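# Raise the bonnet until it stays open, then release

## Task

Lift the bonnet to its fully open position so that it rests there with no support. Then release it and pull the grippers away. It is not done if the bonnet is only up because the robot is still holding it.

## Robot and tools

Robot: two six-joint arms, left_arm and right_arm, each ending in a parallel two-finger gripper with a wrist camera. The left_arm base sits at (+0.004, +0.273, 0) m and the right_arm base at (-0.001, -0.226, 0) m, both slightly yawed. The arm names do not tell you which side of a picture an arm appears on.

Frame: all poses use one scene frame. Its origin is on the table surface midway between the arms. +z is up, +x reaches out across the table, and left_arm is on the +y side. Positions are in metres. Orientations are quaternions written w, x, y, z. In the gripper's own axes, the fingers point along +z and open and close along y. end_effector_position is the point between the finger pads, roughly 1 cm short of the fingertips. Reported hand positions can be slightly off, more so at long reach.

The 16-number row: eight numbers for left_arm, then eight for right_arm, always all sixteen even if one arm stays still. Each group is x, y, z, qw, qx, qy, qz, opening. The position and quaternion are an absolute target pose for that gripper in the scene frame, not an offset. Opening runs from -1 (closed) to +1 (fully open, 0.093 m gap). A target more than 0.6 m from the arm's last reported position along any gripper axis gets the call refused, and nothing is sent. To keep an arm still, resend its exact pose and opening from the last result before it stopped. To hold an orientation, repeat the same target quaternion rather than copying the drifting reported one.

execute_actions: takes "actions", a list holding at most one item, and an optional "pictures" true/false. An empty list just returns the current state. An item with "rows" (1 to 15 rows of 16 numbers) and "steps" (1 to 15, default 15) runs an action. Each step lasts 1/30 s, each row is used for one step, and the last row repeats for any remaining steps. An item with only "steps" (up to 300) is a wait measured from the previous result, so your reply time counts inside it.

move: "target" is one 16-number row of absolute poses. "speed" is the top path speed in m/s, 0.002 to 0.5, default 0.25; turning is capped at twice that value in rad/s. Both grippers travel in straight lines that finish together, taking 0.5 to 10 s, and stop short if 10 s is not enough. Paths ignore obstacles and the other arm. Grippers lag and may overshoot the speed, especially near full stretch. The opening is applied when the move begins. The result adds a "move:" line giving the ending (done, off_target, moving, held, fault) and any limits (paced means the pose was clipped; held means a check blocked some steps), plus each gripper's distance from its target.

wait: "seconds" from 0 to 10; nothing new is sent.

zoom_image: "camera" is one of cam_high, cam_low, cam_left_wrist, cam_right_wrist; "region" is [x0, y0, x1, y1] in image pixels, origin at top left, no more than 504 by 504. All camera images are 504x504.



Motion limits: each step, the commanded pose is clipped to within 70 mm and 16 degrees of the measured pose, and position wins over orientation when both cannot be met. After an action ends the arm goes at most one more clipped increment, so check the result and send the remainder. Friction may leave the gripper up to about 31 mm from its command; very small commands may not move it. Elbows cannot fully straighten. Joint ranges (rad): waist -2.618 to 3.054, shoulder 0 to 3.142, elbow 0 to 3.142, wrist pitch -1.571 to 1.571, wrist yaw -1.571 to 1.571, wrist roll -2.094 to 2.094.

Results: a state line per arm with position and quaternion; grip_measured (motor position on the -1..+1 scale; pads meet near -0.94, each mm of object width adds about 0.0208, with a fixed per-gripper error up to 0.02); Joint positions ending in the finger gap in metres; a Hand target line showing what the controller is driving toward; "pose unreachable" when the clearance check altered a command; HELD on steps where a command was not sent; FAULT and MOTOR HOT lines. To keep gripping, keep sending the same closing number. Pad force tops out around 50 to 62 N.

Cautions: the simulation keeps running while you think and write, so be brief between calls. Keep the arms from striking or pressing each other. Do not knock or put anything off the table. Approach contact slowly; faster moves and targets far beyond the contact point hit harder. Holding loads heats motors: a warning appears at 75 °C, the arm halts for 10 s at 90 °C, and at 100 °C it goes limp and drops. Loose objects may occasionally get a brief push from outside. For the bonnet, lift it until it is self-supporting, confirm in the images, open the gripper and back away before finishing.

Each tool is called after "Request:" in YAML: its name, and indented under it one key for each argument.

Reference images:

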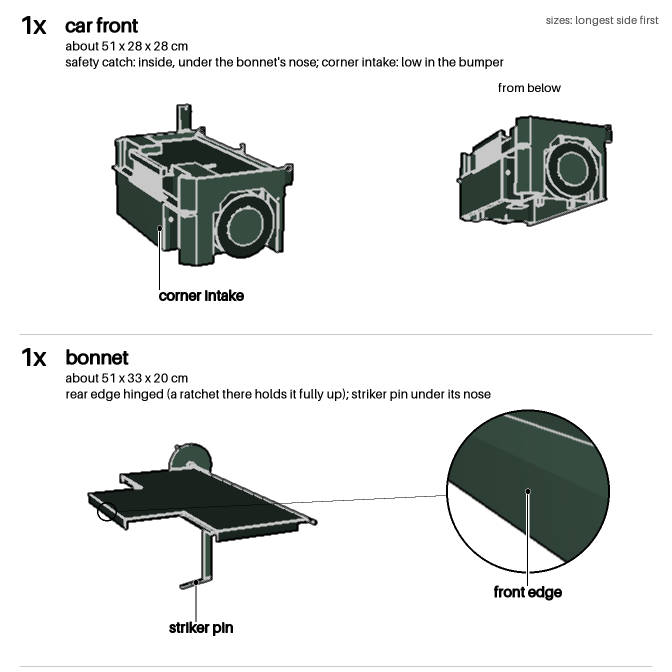

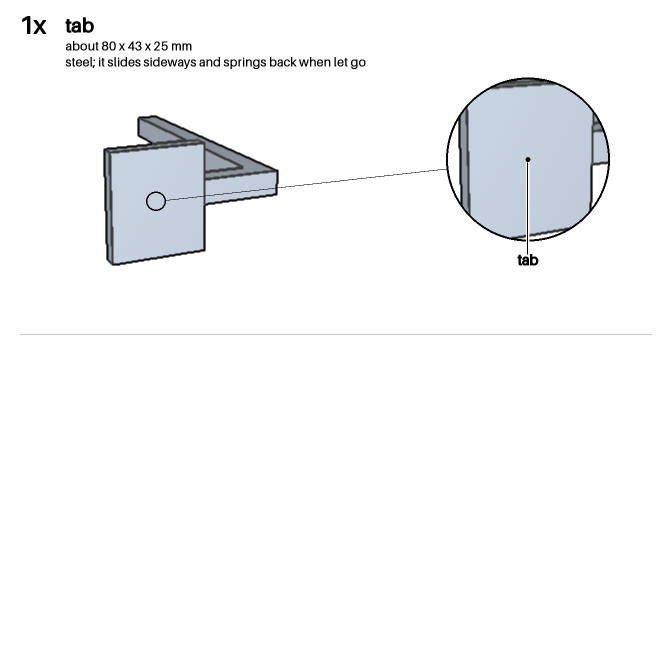

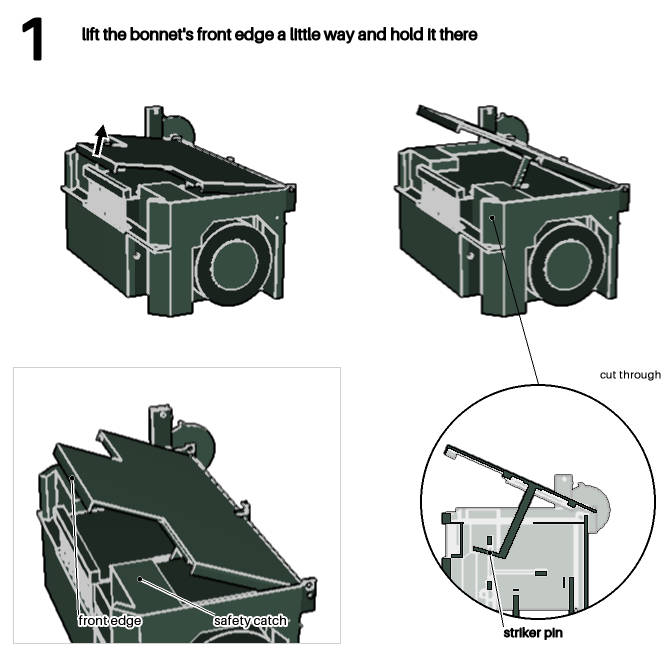

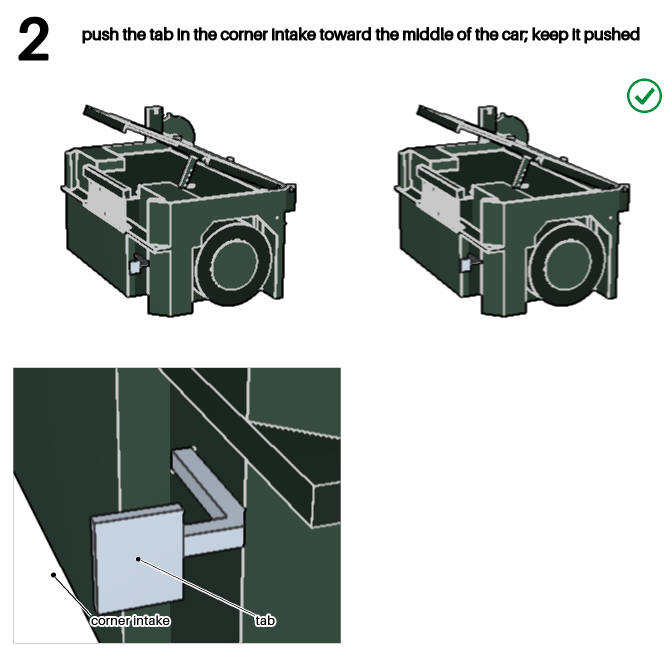

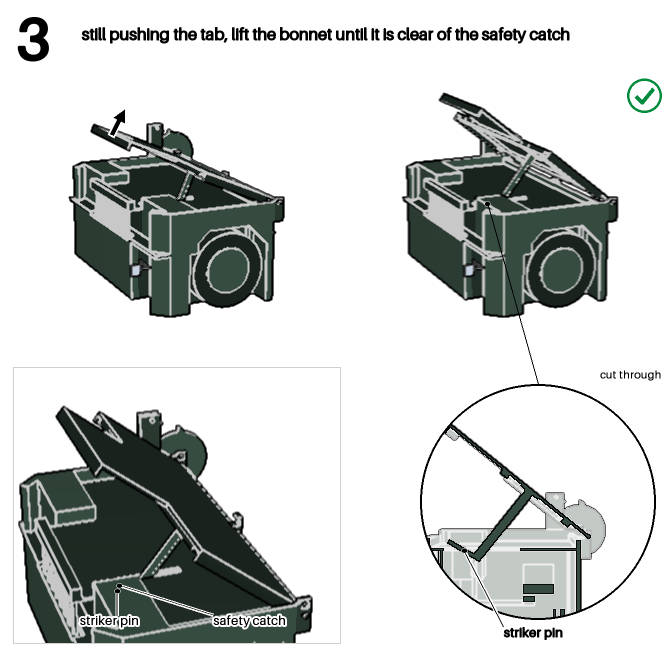

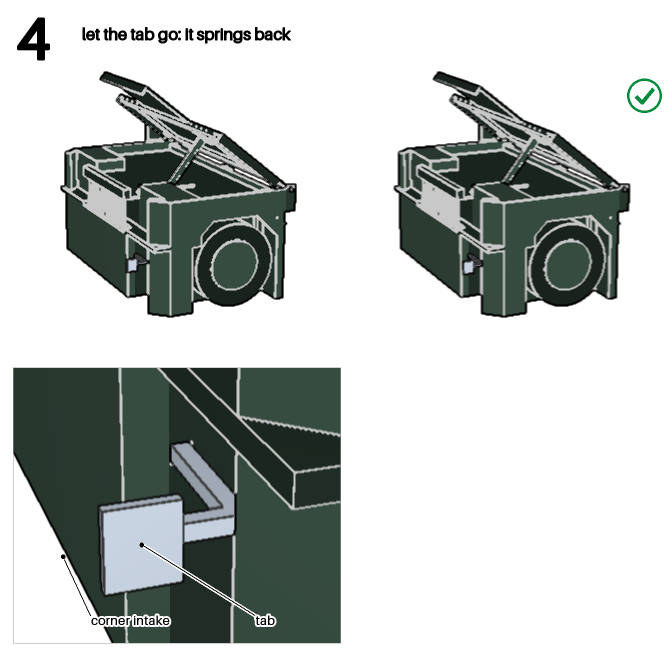

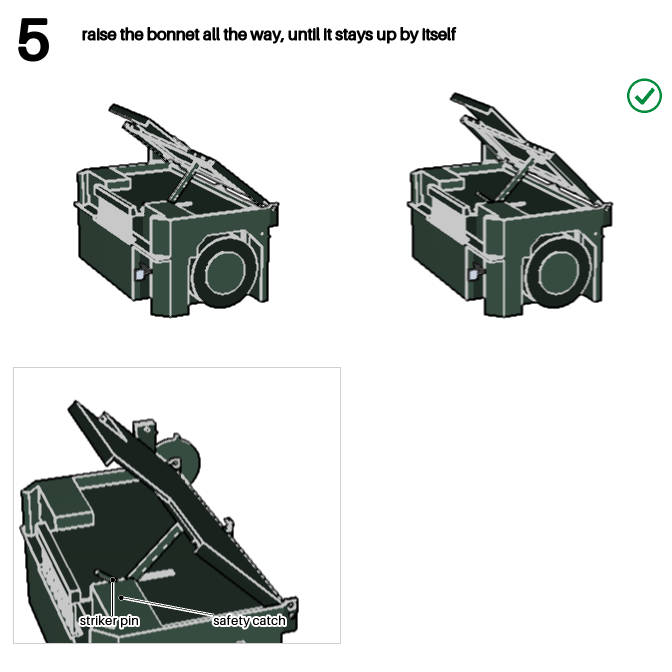

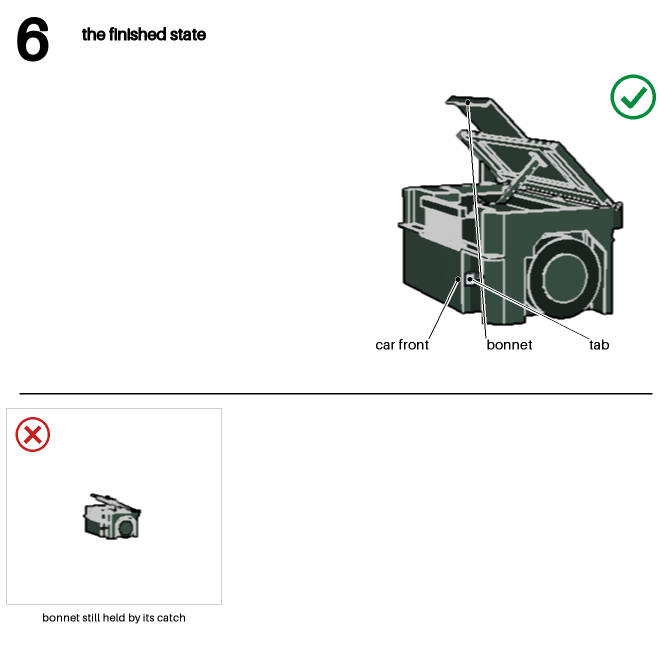

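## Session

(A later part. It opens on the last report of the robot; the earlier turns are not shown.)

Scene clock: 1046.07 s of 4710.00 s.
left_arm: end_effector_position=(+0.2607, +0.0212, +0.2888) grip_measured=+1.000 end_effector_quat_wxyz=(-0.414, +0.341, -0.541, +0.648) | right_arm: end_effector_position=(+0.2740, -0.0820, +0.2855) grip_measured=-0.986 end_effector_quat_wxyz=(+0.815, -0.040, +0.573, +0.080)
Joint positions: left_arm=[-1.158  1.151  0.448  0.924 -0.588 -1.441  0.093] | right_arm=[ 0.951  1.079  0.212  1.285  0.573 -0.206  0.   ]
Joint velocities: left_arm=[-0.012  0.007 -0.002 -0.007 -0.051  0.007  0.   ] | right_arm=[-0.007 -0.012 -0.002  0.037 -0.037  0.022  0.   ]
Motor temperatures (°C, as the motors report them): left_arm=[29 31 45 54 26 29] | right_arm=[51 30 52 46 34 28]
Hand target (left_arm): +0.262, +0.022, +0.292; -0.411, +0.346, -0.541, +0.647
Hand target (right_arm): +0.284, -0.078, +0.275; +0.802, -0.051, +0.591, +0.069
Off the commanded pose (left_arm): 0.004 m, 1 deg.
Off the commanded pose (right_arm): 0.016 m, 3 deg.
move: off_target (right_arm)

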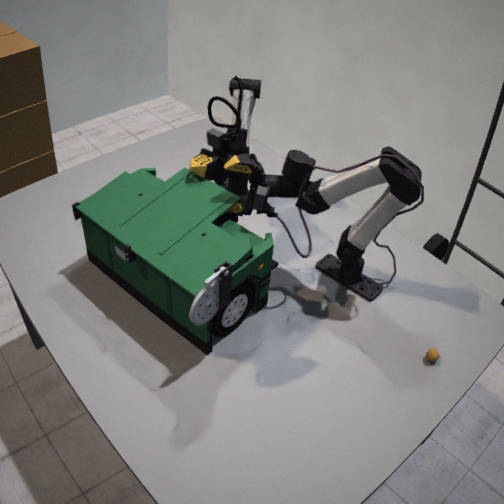

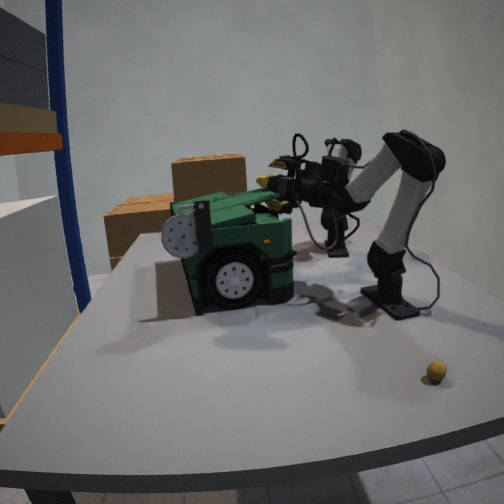

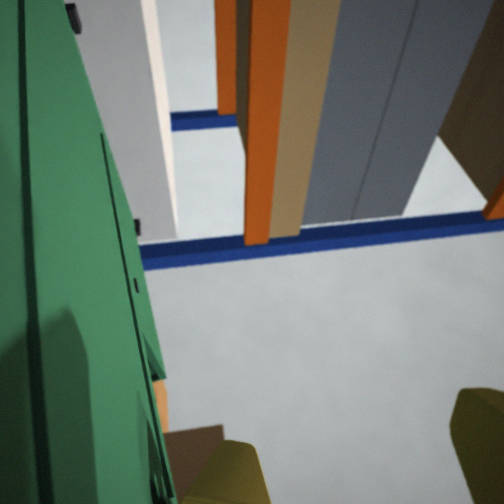

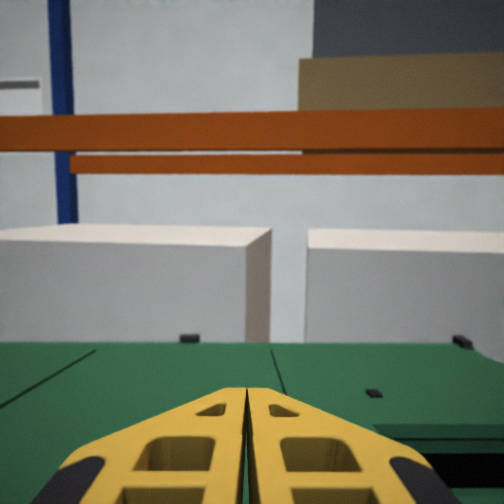

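Request:
move:
  target: [0.262,0.022,0.292,0.41,-0.345,0.54,-0.645,1,0.23,-0.085,0.222,0.78,-0.05,0.62,0.07,-1]
  speed: 0.1

Request:
move:
  target: [0.262,0.022,0.292,0.41,-0.345,0.54,-0.645,1,0.28,-0.078,0.228,0.78,-0.05,0.62,0.07,-1]
  speed: 0.05

Scene clock: 1051.20 s of 4710.00 s.
left_arm: end_effector_position=(+0.2607, +0.0212, +0.2888) grip_measured=+1.000 end_effector_quat_wxyz=(-0.414, +0.341, -0.541, +0.648) | right_arm: end_effector_position=(+0.2332, -0.0840, +0.2301) grip_measured=-0.986 end_effector_quat_wxyz=(+0.784, -0.040, +0.615, +0.080)
Joint positions: left_arm=[-1.158  1.151  0.448  0.924 -0.588 -1.441  0.093] | right_arm=[ 1.175  1.053  0.023  1.386  0.807 -0.225  0.   ]
Joint velocities: left_arm=[ 0.002 -0.017  0.007 -0.037 -0.022  0.007  0.   ] | right_arm=[ 0.007 -0.022  0.007 -0.037  0.022  0.037  0.   ]
Motor temperatures (°C, as the motors report them): left_arm=[29 31 45 53 26 29] | right_arm=[50 30 52 45 34 28]
Hand target (left_arm): +0.262, +0.022, +0.292; -0.411, +0.346, -0.541, +0.647
Hand target (right_arm): +0.231, -0.085, +0.222; +0.779, -0.048, +0.621, +0.071
Off the commanded pose (left_arm): 0.004 m, 1 deg.
Off the commanded pose (right_arm): 0.009 m, 2 deg.
After step 90, 0.83 s passed at rest.
move: done

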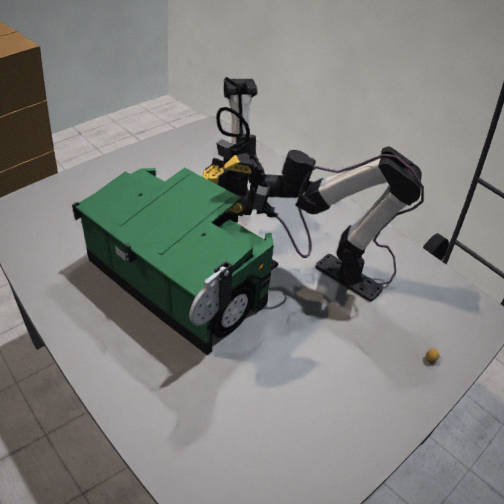

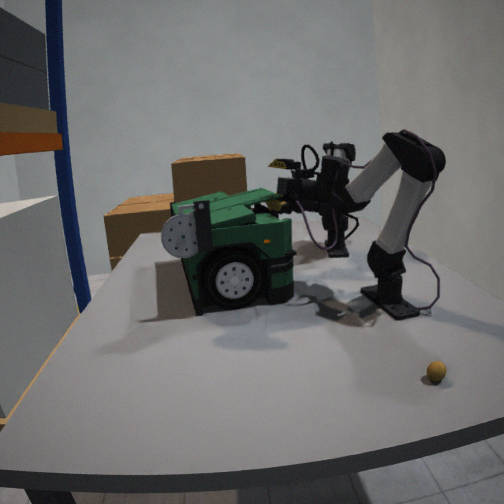

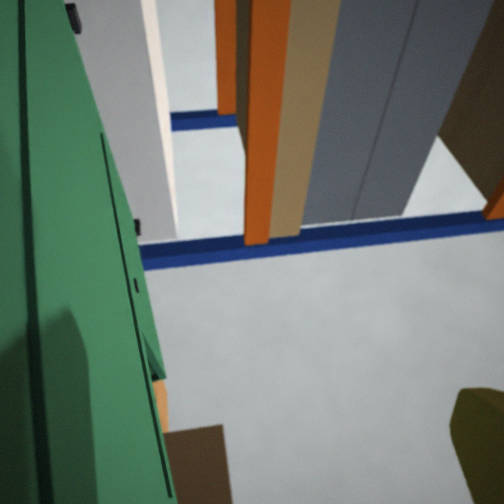

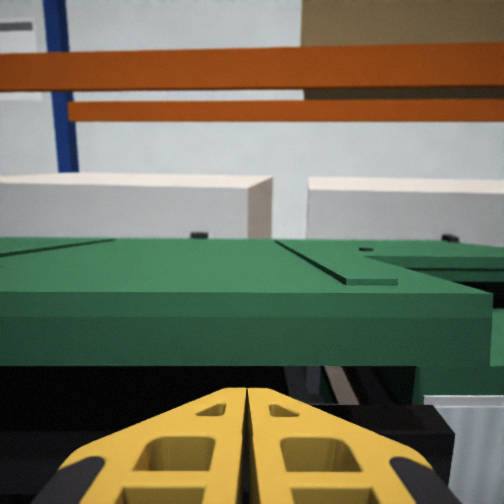

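Scene clock: 1052.43 s of 4710.00 s.
left_arm: end_effector_position=(+0.2607, +0.0212, +0.2888) grip_measured=+1.000 end_effector_quat_wxyz=(-0.414, +0.341, -0.541, +0.648) | right_arm: end_effector_position=(+0.2731, -0.0824, +0.2237) grip_measured=-0.986 end_effector_quat_wxyz=(+0.778, -0.047, +0.623, +0.065)
Joint positions: left_arm=[-1.158  1.151  0.448  0.924 -0.588 -1.441  0.093] | right_arm=[ 0.982  1.229  0.103  1.401  0.637 -0.158  0.   ]
Joint velocities: left_arm=[-0.017  0.007 -0.007  0.037  0.081 -0.037  0.   ] | right_arm=[-0.002 -0.007 -0.002  0.095 -0.022  0.051  0.   ]
Motor temperatures (°C, as the motors report them): left_arm=[29 31 45 53 26 29] | right_arm=[50 30 51 45 34 28]
Hand target (left_arm): +0.262, +0.022, +0.292; -0.411, +0.346, -0.541, +0.647
Hand target (right_arm): +0.279, -0.077, +0.228; +0.780, -0.051, +0.619, +0.069
Off the commanded pose (left_arm): 0.004 m, 1 deg.
Off the commanded pose (right_arm): 0.009 m, 1 deg.
move: done

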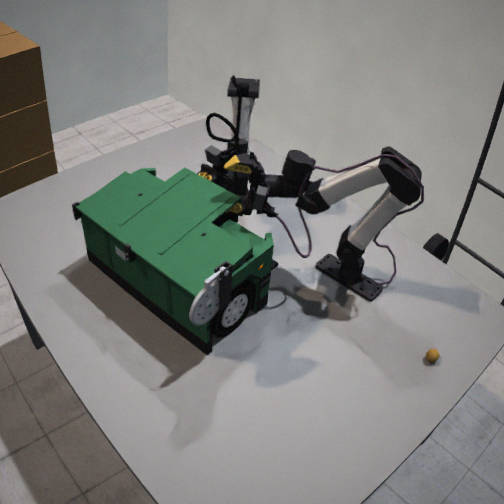

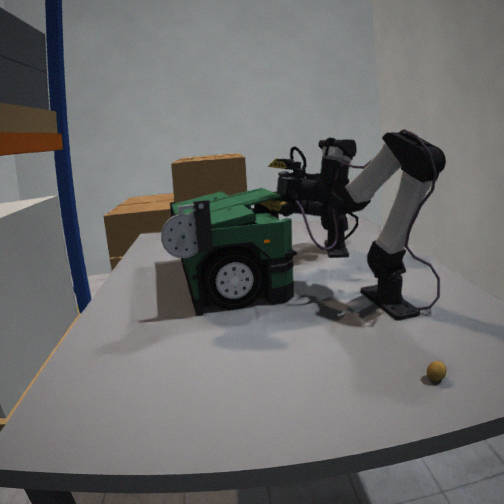

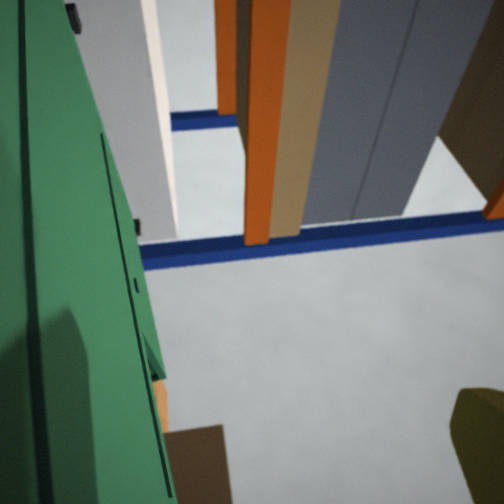

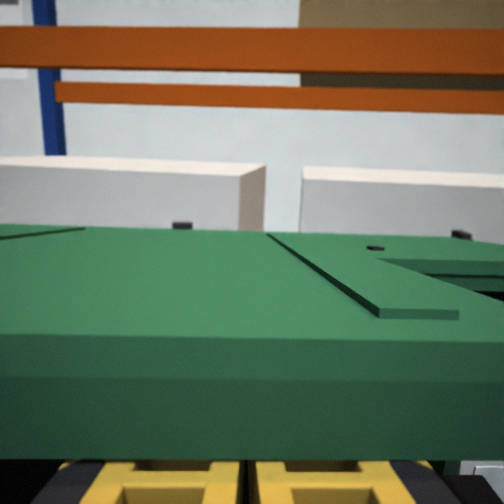

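Fist is under the lip. Lift.

Request:
move:
  target: [0.262,0.022,0.30,0.41,-0.345,0.54,-0.645,1,0.285,-0.078,0.29,0.8,-0.05,0.59,0.07,-1]
  speed: 0.04

Scene clock: 1060.27 s of 4710.00 s.
left_arm: end_effector_position=(+0.2612, +0.0201, +0.2883) grip_measured=+1.000 end_effector_quat_wxyz=(-0.412, +0.342, -0.552, +0.639) | right_arm: end_effector_position=(+0.2796, -0.0814, +0.2296) grip_measured=-0.986 end_effector_quat_wxyz=(+0.753, -0.079, +0.652, +0.038)
Joint positions: left_arm=[-1.158  1.135  0.466  0.859 -0.587 -1.447  0.093] | right_arm=[ 0.957  1.041  0.178  1.031  0.611 -0.167  0.   ]
Joint velocities: left_arm=[-0.012 -0.022  0.002 -0.037  0.022 -0.022  0.   ] | right_arm=[-0.012 -0.022  0.002 -0.007 -0.022  0.051  0.   ]
Motor temperatures (°C, as the motors report them): left_arm=[29 31 46 53 26 29] | right_arm=[48 30 52 46 34 28]
Hand target (left_arm): +0.262, +0.022, +0.300; -0.411, +0.346, -0.541, +0.647
Hand target (right_arm): +0.279, -0.082, +0.288; +0.802, -0.051, +0.591, +0.067
Off the commanded pose (left_arm): 0.012 m, 2 deg.
Off the commanded pose (right_arm): 0.061 m, 10 deg.
After step 90, 2.90 s passed at rest.
move: off_target (left_arm, right_arm)

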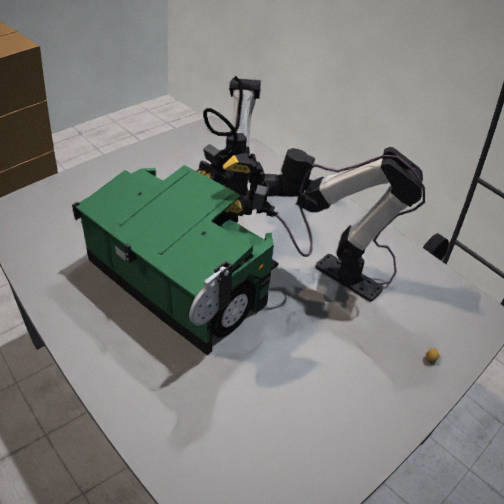

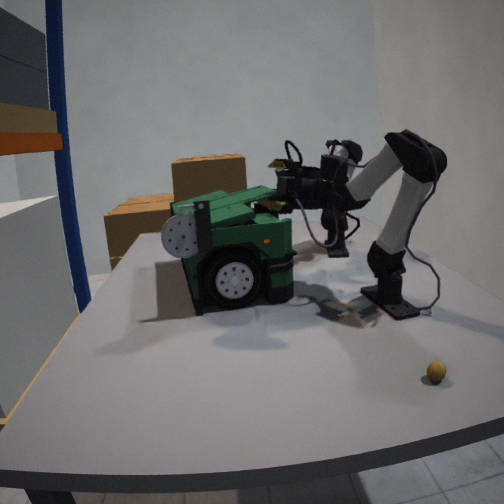

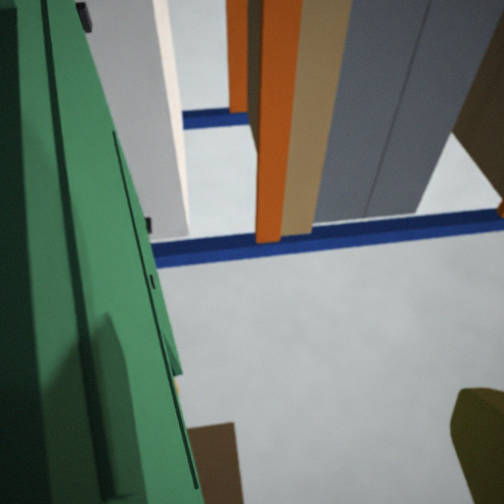

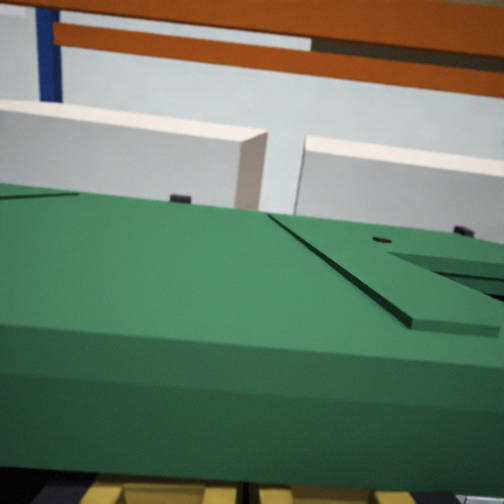

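Request:
move:
  target: [0.262,0.022,0.275,0.41,-0.345,0.54,-0.645,1,0.21,-0.09,0.225,0.78,-0.05,0.62,0.07,-1]
  speed: 0.1

Request:
move:
  target: [0.262,0.022,0.275,0.41,-0.345,0.54,-0.645,1,0.22,-0.26,0.12,0.497,-0.3,0.78,0.2,-1]
  speed: 0.15

Request:
move:
  target: [0.262,0.022,0.275,0.41,-0.345,0.54,-0.645,1,0.265,-0.255,0.085,0.497,-0.41,0.709,0.287,-1]
  speed: 0.08

Scene clock: 1071.27 s of 4710.00 s.
left_arm: end_effector_position=(+0.2598, +0.0225, +0.2901) grip_measured=+1.000 end_effector_quat_wxyz=(-0.411, +0.342, -0.529, +0.658) | right_arm: end_effector_position=(+0.2140, -0.0879, +0.2302) grip_measured=-0.986 end_effector_quat_wxyz=(+0.771, -0.044, +0.631, +0.075)
Joint positions: left_arm=[-1.158  1.164  0.434  0.98  -0.587 -1.447  0.093] | right_arm=[ 1.301  0.816  0.016  1.142  0.937 -0.253  0.   ]
Joint velocities: left_arm=[-0.002  0.027 -0.012 -0.037 -0.007 -0.007  0.   ] | right_arm=[ 0.002  0.002 -0.037 -0.095  0.037  0.007  0.   ]
Motor temperatures (°C, as the motors report them): left_arm=[29 31 46 53 26 29] | right_arm=[47 30 55 49 33 28]
Hand target (left_arm): +0.262, +0.022, +0.275; -0.411, +0.346, -0.542, +0.647
Hand target (right_arm): +0.212, -0.091, +0.225; +0.768, -0.048, +0.634, +0.069
Off the commanded pose (left_arm): 0.015 m, 2 deg.
Off the commanded pose (right_arm): 0.007 m, 2 deg.
joint sent to its limit (right arm) — the command would take joint 3 (elbow) past its lower limit, so that joint was sent only as far as its limit.
After step 90, 6.60 s passed at rest.
move: off_target (left_arm)

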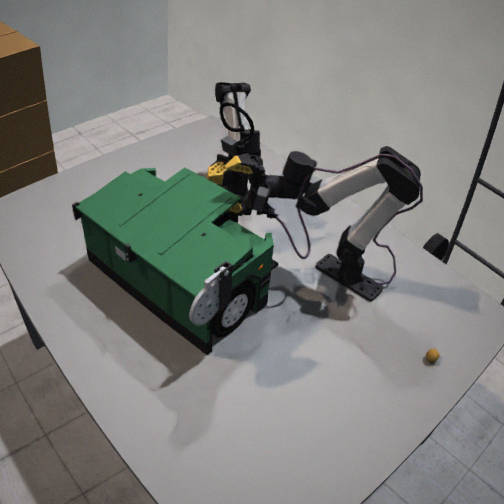

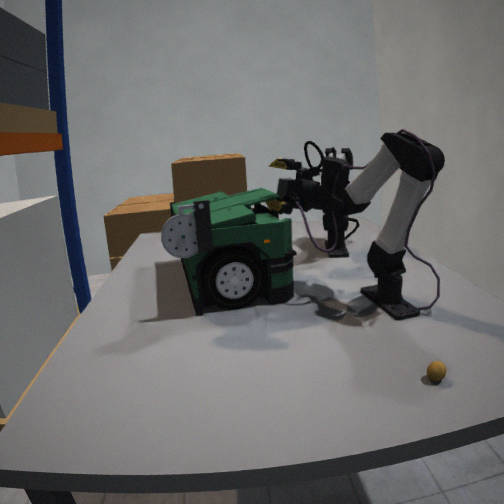

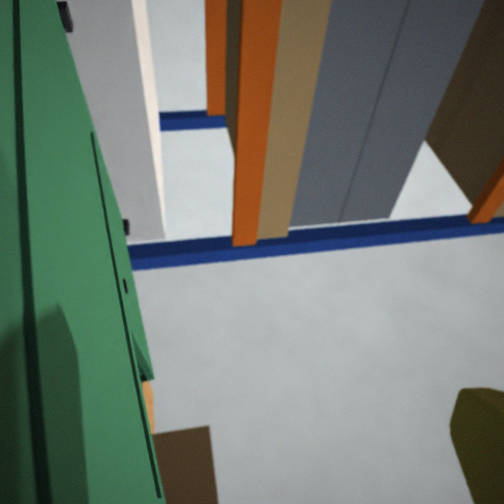

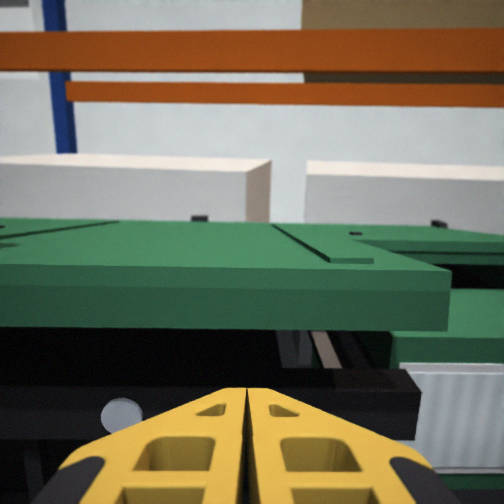

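Scene clock: 1074.90 s of 4710.00 s.
left_arm: end_effector_position=(+0.2598, +0.0225, +0.2901) grip_measured=+1.000 end_effector_quat_wxyz=(-0.411, +0.342, -0.529, +0.658) | right_arm: end_effector_position=(+0.2238, -0.2545, +0.1179) grip_measured=-0.986 end_effector_quat_wxyz=(+0.504, -0.302, +0.788, +0.187)
Joint positions: left_arm=[-1.158  1.164  0.434  0.98  -0.587 -1.447  0.093] | right_arm=[-0.695  1.269  0.61  -0.945 -1.134 -1.617  0.   ]
Joint velocities: left_arm=[ 0.002 -0.007 -0.007 -0.007  0.007 -0.051  0.   ] | right_arm=[ 0.012 -0.017 -0.007 -0.007  0.037 -0.051  0.   ]
Motor temperatures (°C, as the motors report them): left_arm=[29 31 46 53 26 29] | right_arm=[47 30 55 48 33 28]
Hand target (left_arm): +0.262, +0.022, +0.275; -0.411, +0.346, -0.541, +0.647
Hand target (right_arm): +0.225, -0.261, +0.119; +0.500, -0.300, +0.791, +0.184
Off the commanded pose (left_arm): 0.015 m, 2 deg.
Off the commanded pose (right_arm): 0.007 m, 2 deg.
move: off_target (left_arm); limits=paced

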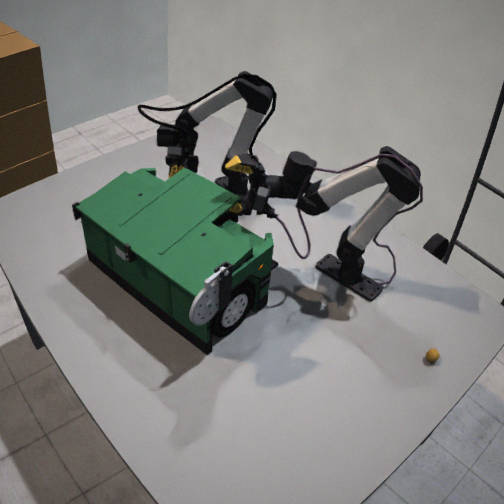

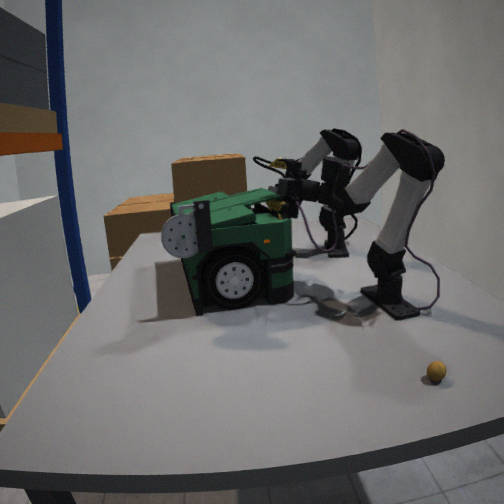

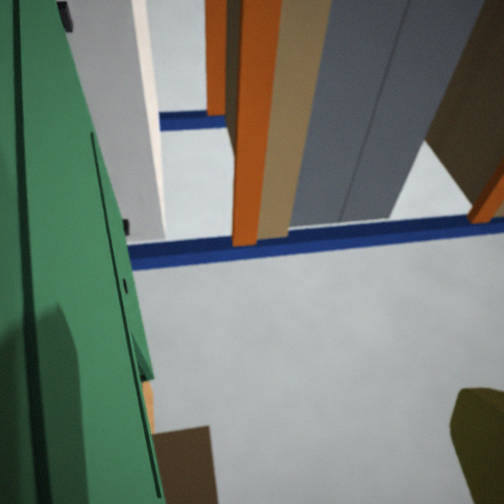

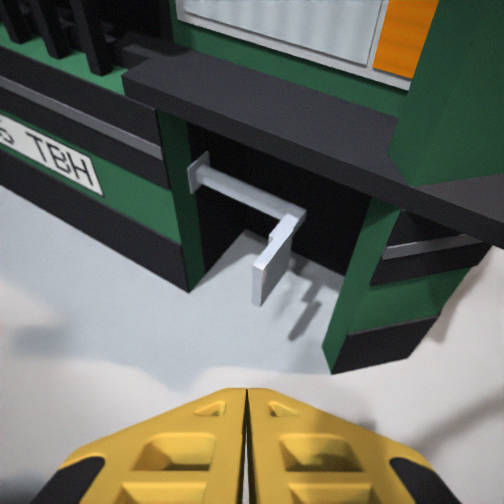

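Scene clock: 1077.27 s of 4710.00 s.
left_arm: end_effector_position=(+0.2598, +0.0225, +0.2901) grip_measured=+1.000 end_effector_quat_wxyz=(-0.411, +0.342, -0.529, +0.658) | right_arm: end_effector_position=(+0.2615, -0.2553, +0.0819) grip_measured=-0.986 end_effector_quat_wxyz=(+0.492, -0.403, +0.719, +0.280)
Joint positions: left_arm=[-1.158  1.164  0.434  0.98  -0.587 -1.447  0.093] | right_arm=[-0.565  1.813  0.879 -1.099 -1.159 -2.063  0.   ]
Joint velocities: left_arm=[-0.002  0.007 -0.007 -0.037 -0.007 -0.051  0.   ] | right_arm=[-0.012 -0.007 -0.007 -0.066 -0.095 -0.081  0.   ]
Motor temperatures (°C, as the motors report them): left_arm=[29 31 46 53 26 29] | right_arm=[46 30 54 47 33 28]
Hand target (left_arm): +0.262, +0.022, +0.275; -0.411, +0.346, -0.541, +0.647
Hand target (right_arm): +0.266, -0.255, +0.085; +0.495, -0.407, +0.713, +0.284
Off the commanded pose (left_arm): 0.015 m, 2 deg.
Off the commanded pose (right_arm): 0.005 m, 2 deg.
joint sent to its limit (right arm) — the command would take joint 6 (wrist roll) past its lower limit, so that joint was sent only as far as its limit.
move: off_target (left_arm)

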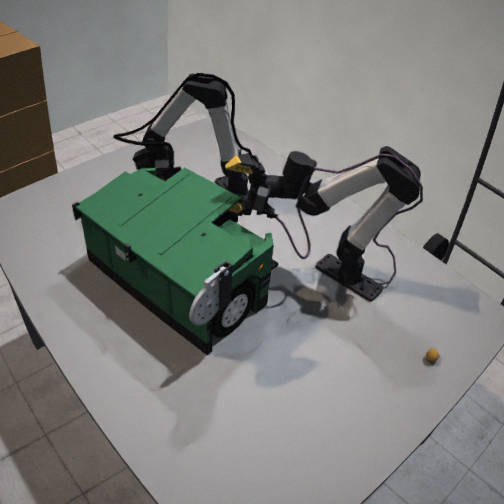

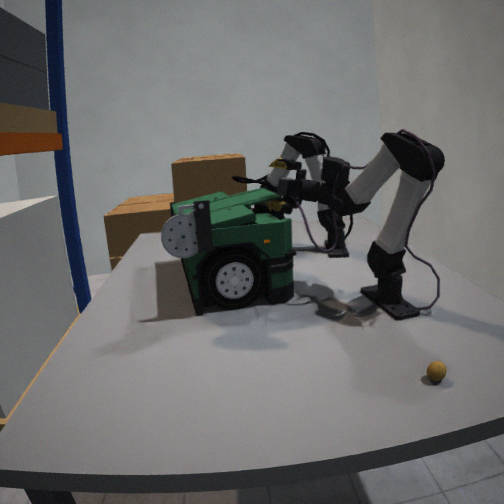

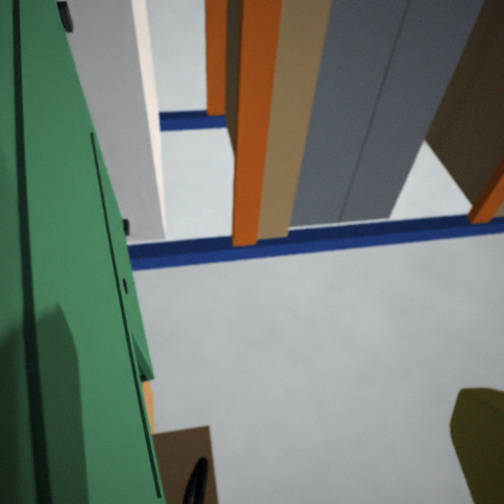

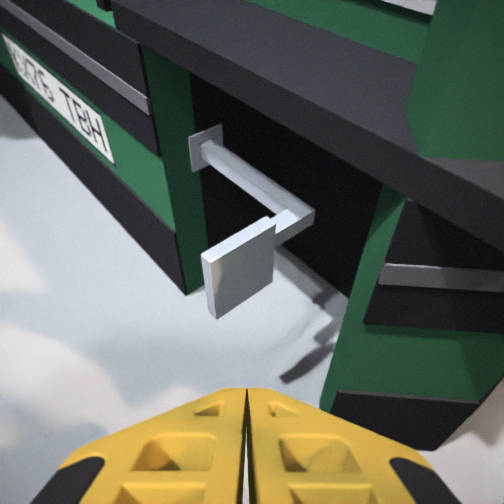

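Request:
move:
  target: [0.262,0.022,0.275,0.41,-0.345,0.54,-0.645,1,0.284,-0.18,0.078,0.497,-0.41,0.709,0.287,-1]
  speed: 0.05

Scene clock: 1083.73 s of 4710.00 s.
left_arm: end_effector_position=(+0.2598, +0.0226, +0.2903) grip_measured=+1.000 end_effector_quat_wxyz=(-0.411, +0.342, -0.529, +0.659) | right_arm: end_effector_position=(+0.2676, -0.2181, +0.0801) grip_measured=-0.987 end_effector_quat_wxyz=(+0.469, -0.364, +0.756, +0.277)
Joint positions: left_arm=[-1.158  1.164  0.434  0.98  -0.587 -1.447  0.093] | right_arm=[-0.41   1.564  0.662 -0.648 -1.152 -1.464  0.   ]
Joint velocities: left_arm=[-0.007 -0.022 -0.007  0.022 -0.022 -0.037  0.   ] | right_arm=[ 0.002 -0.012 -0.022  0.007 -0.022  0.037  0.   ]
Motor temperatures (°C, as the motors report them): left_arm=[29 31 45 53 26 29] | right_arm=[46 31 53 44 33 28]
Hand target (left_arm): +0.262, +0.022, +0.275; -0.411, +0.346, -0.541, +0.646
Hand target (right_arm): +0.273, -0.182, +0.082; +0.492, -0.416, +0.703, +0.301
Off the commanded pose (left_arm): 0.015 m, 2 deg.
Off the commanded pose (right_arm): 0.042 m, 8 deg.
After step 90, 1.40 s passed at rest.
move: off_target (left_arm, right_arm)

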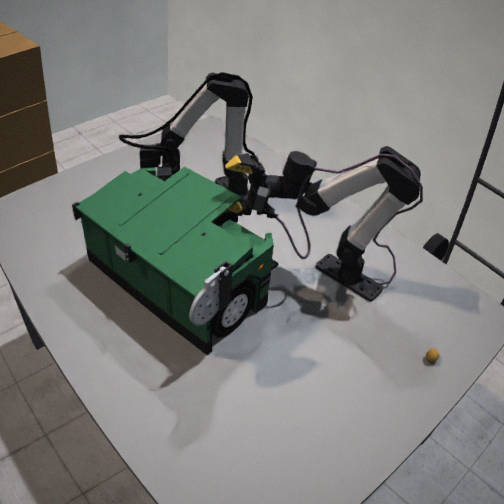

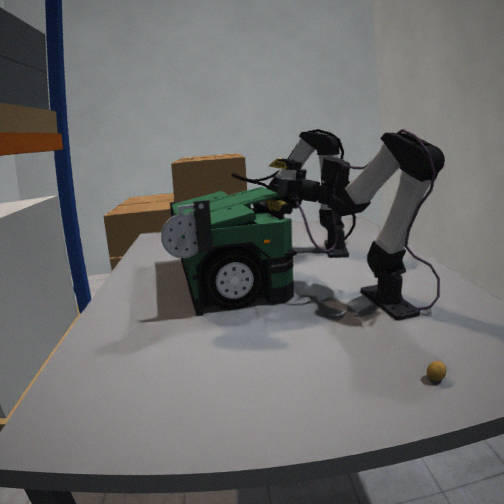

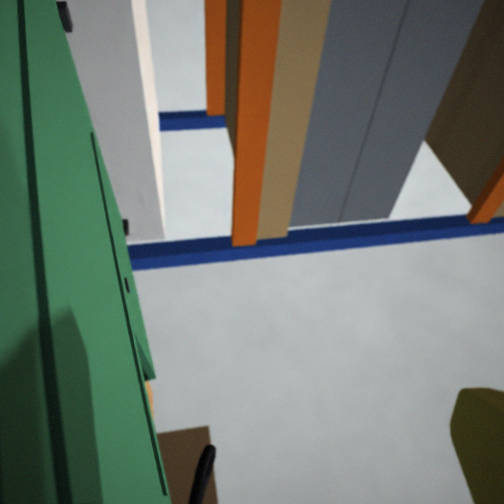

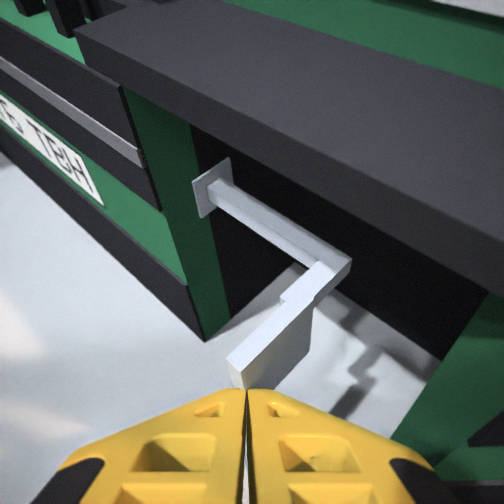

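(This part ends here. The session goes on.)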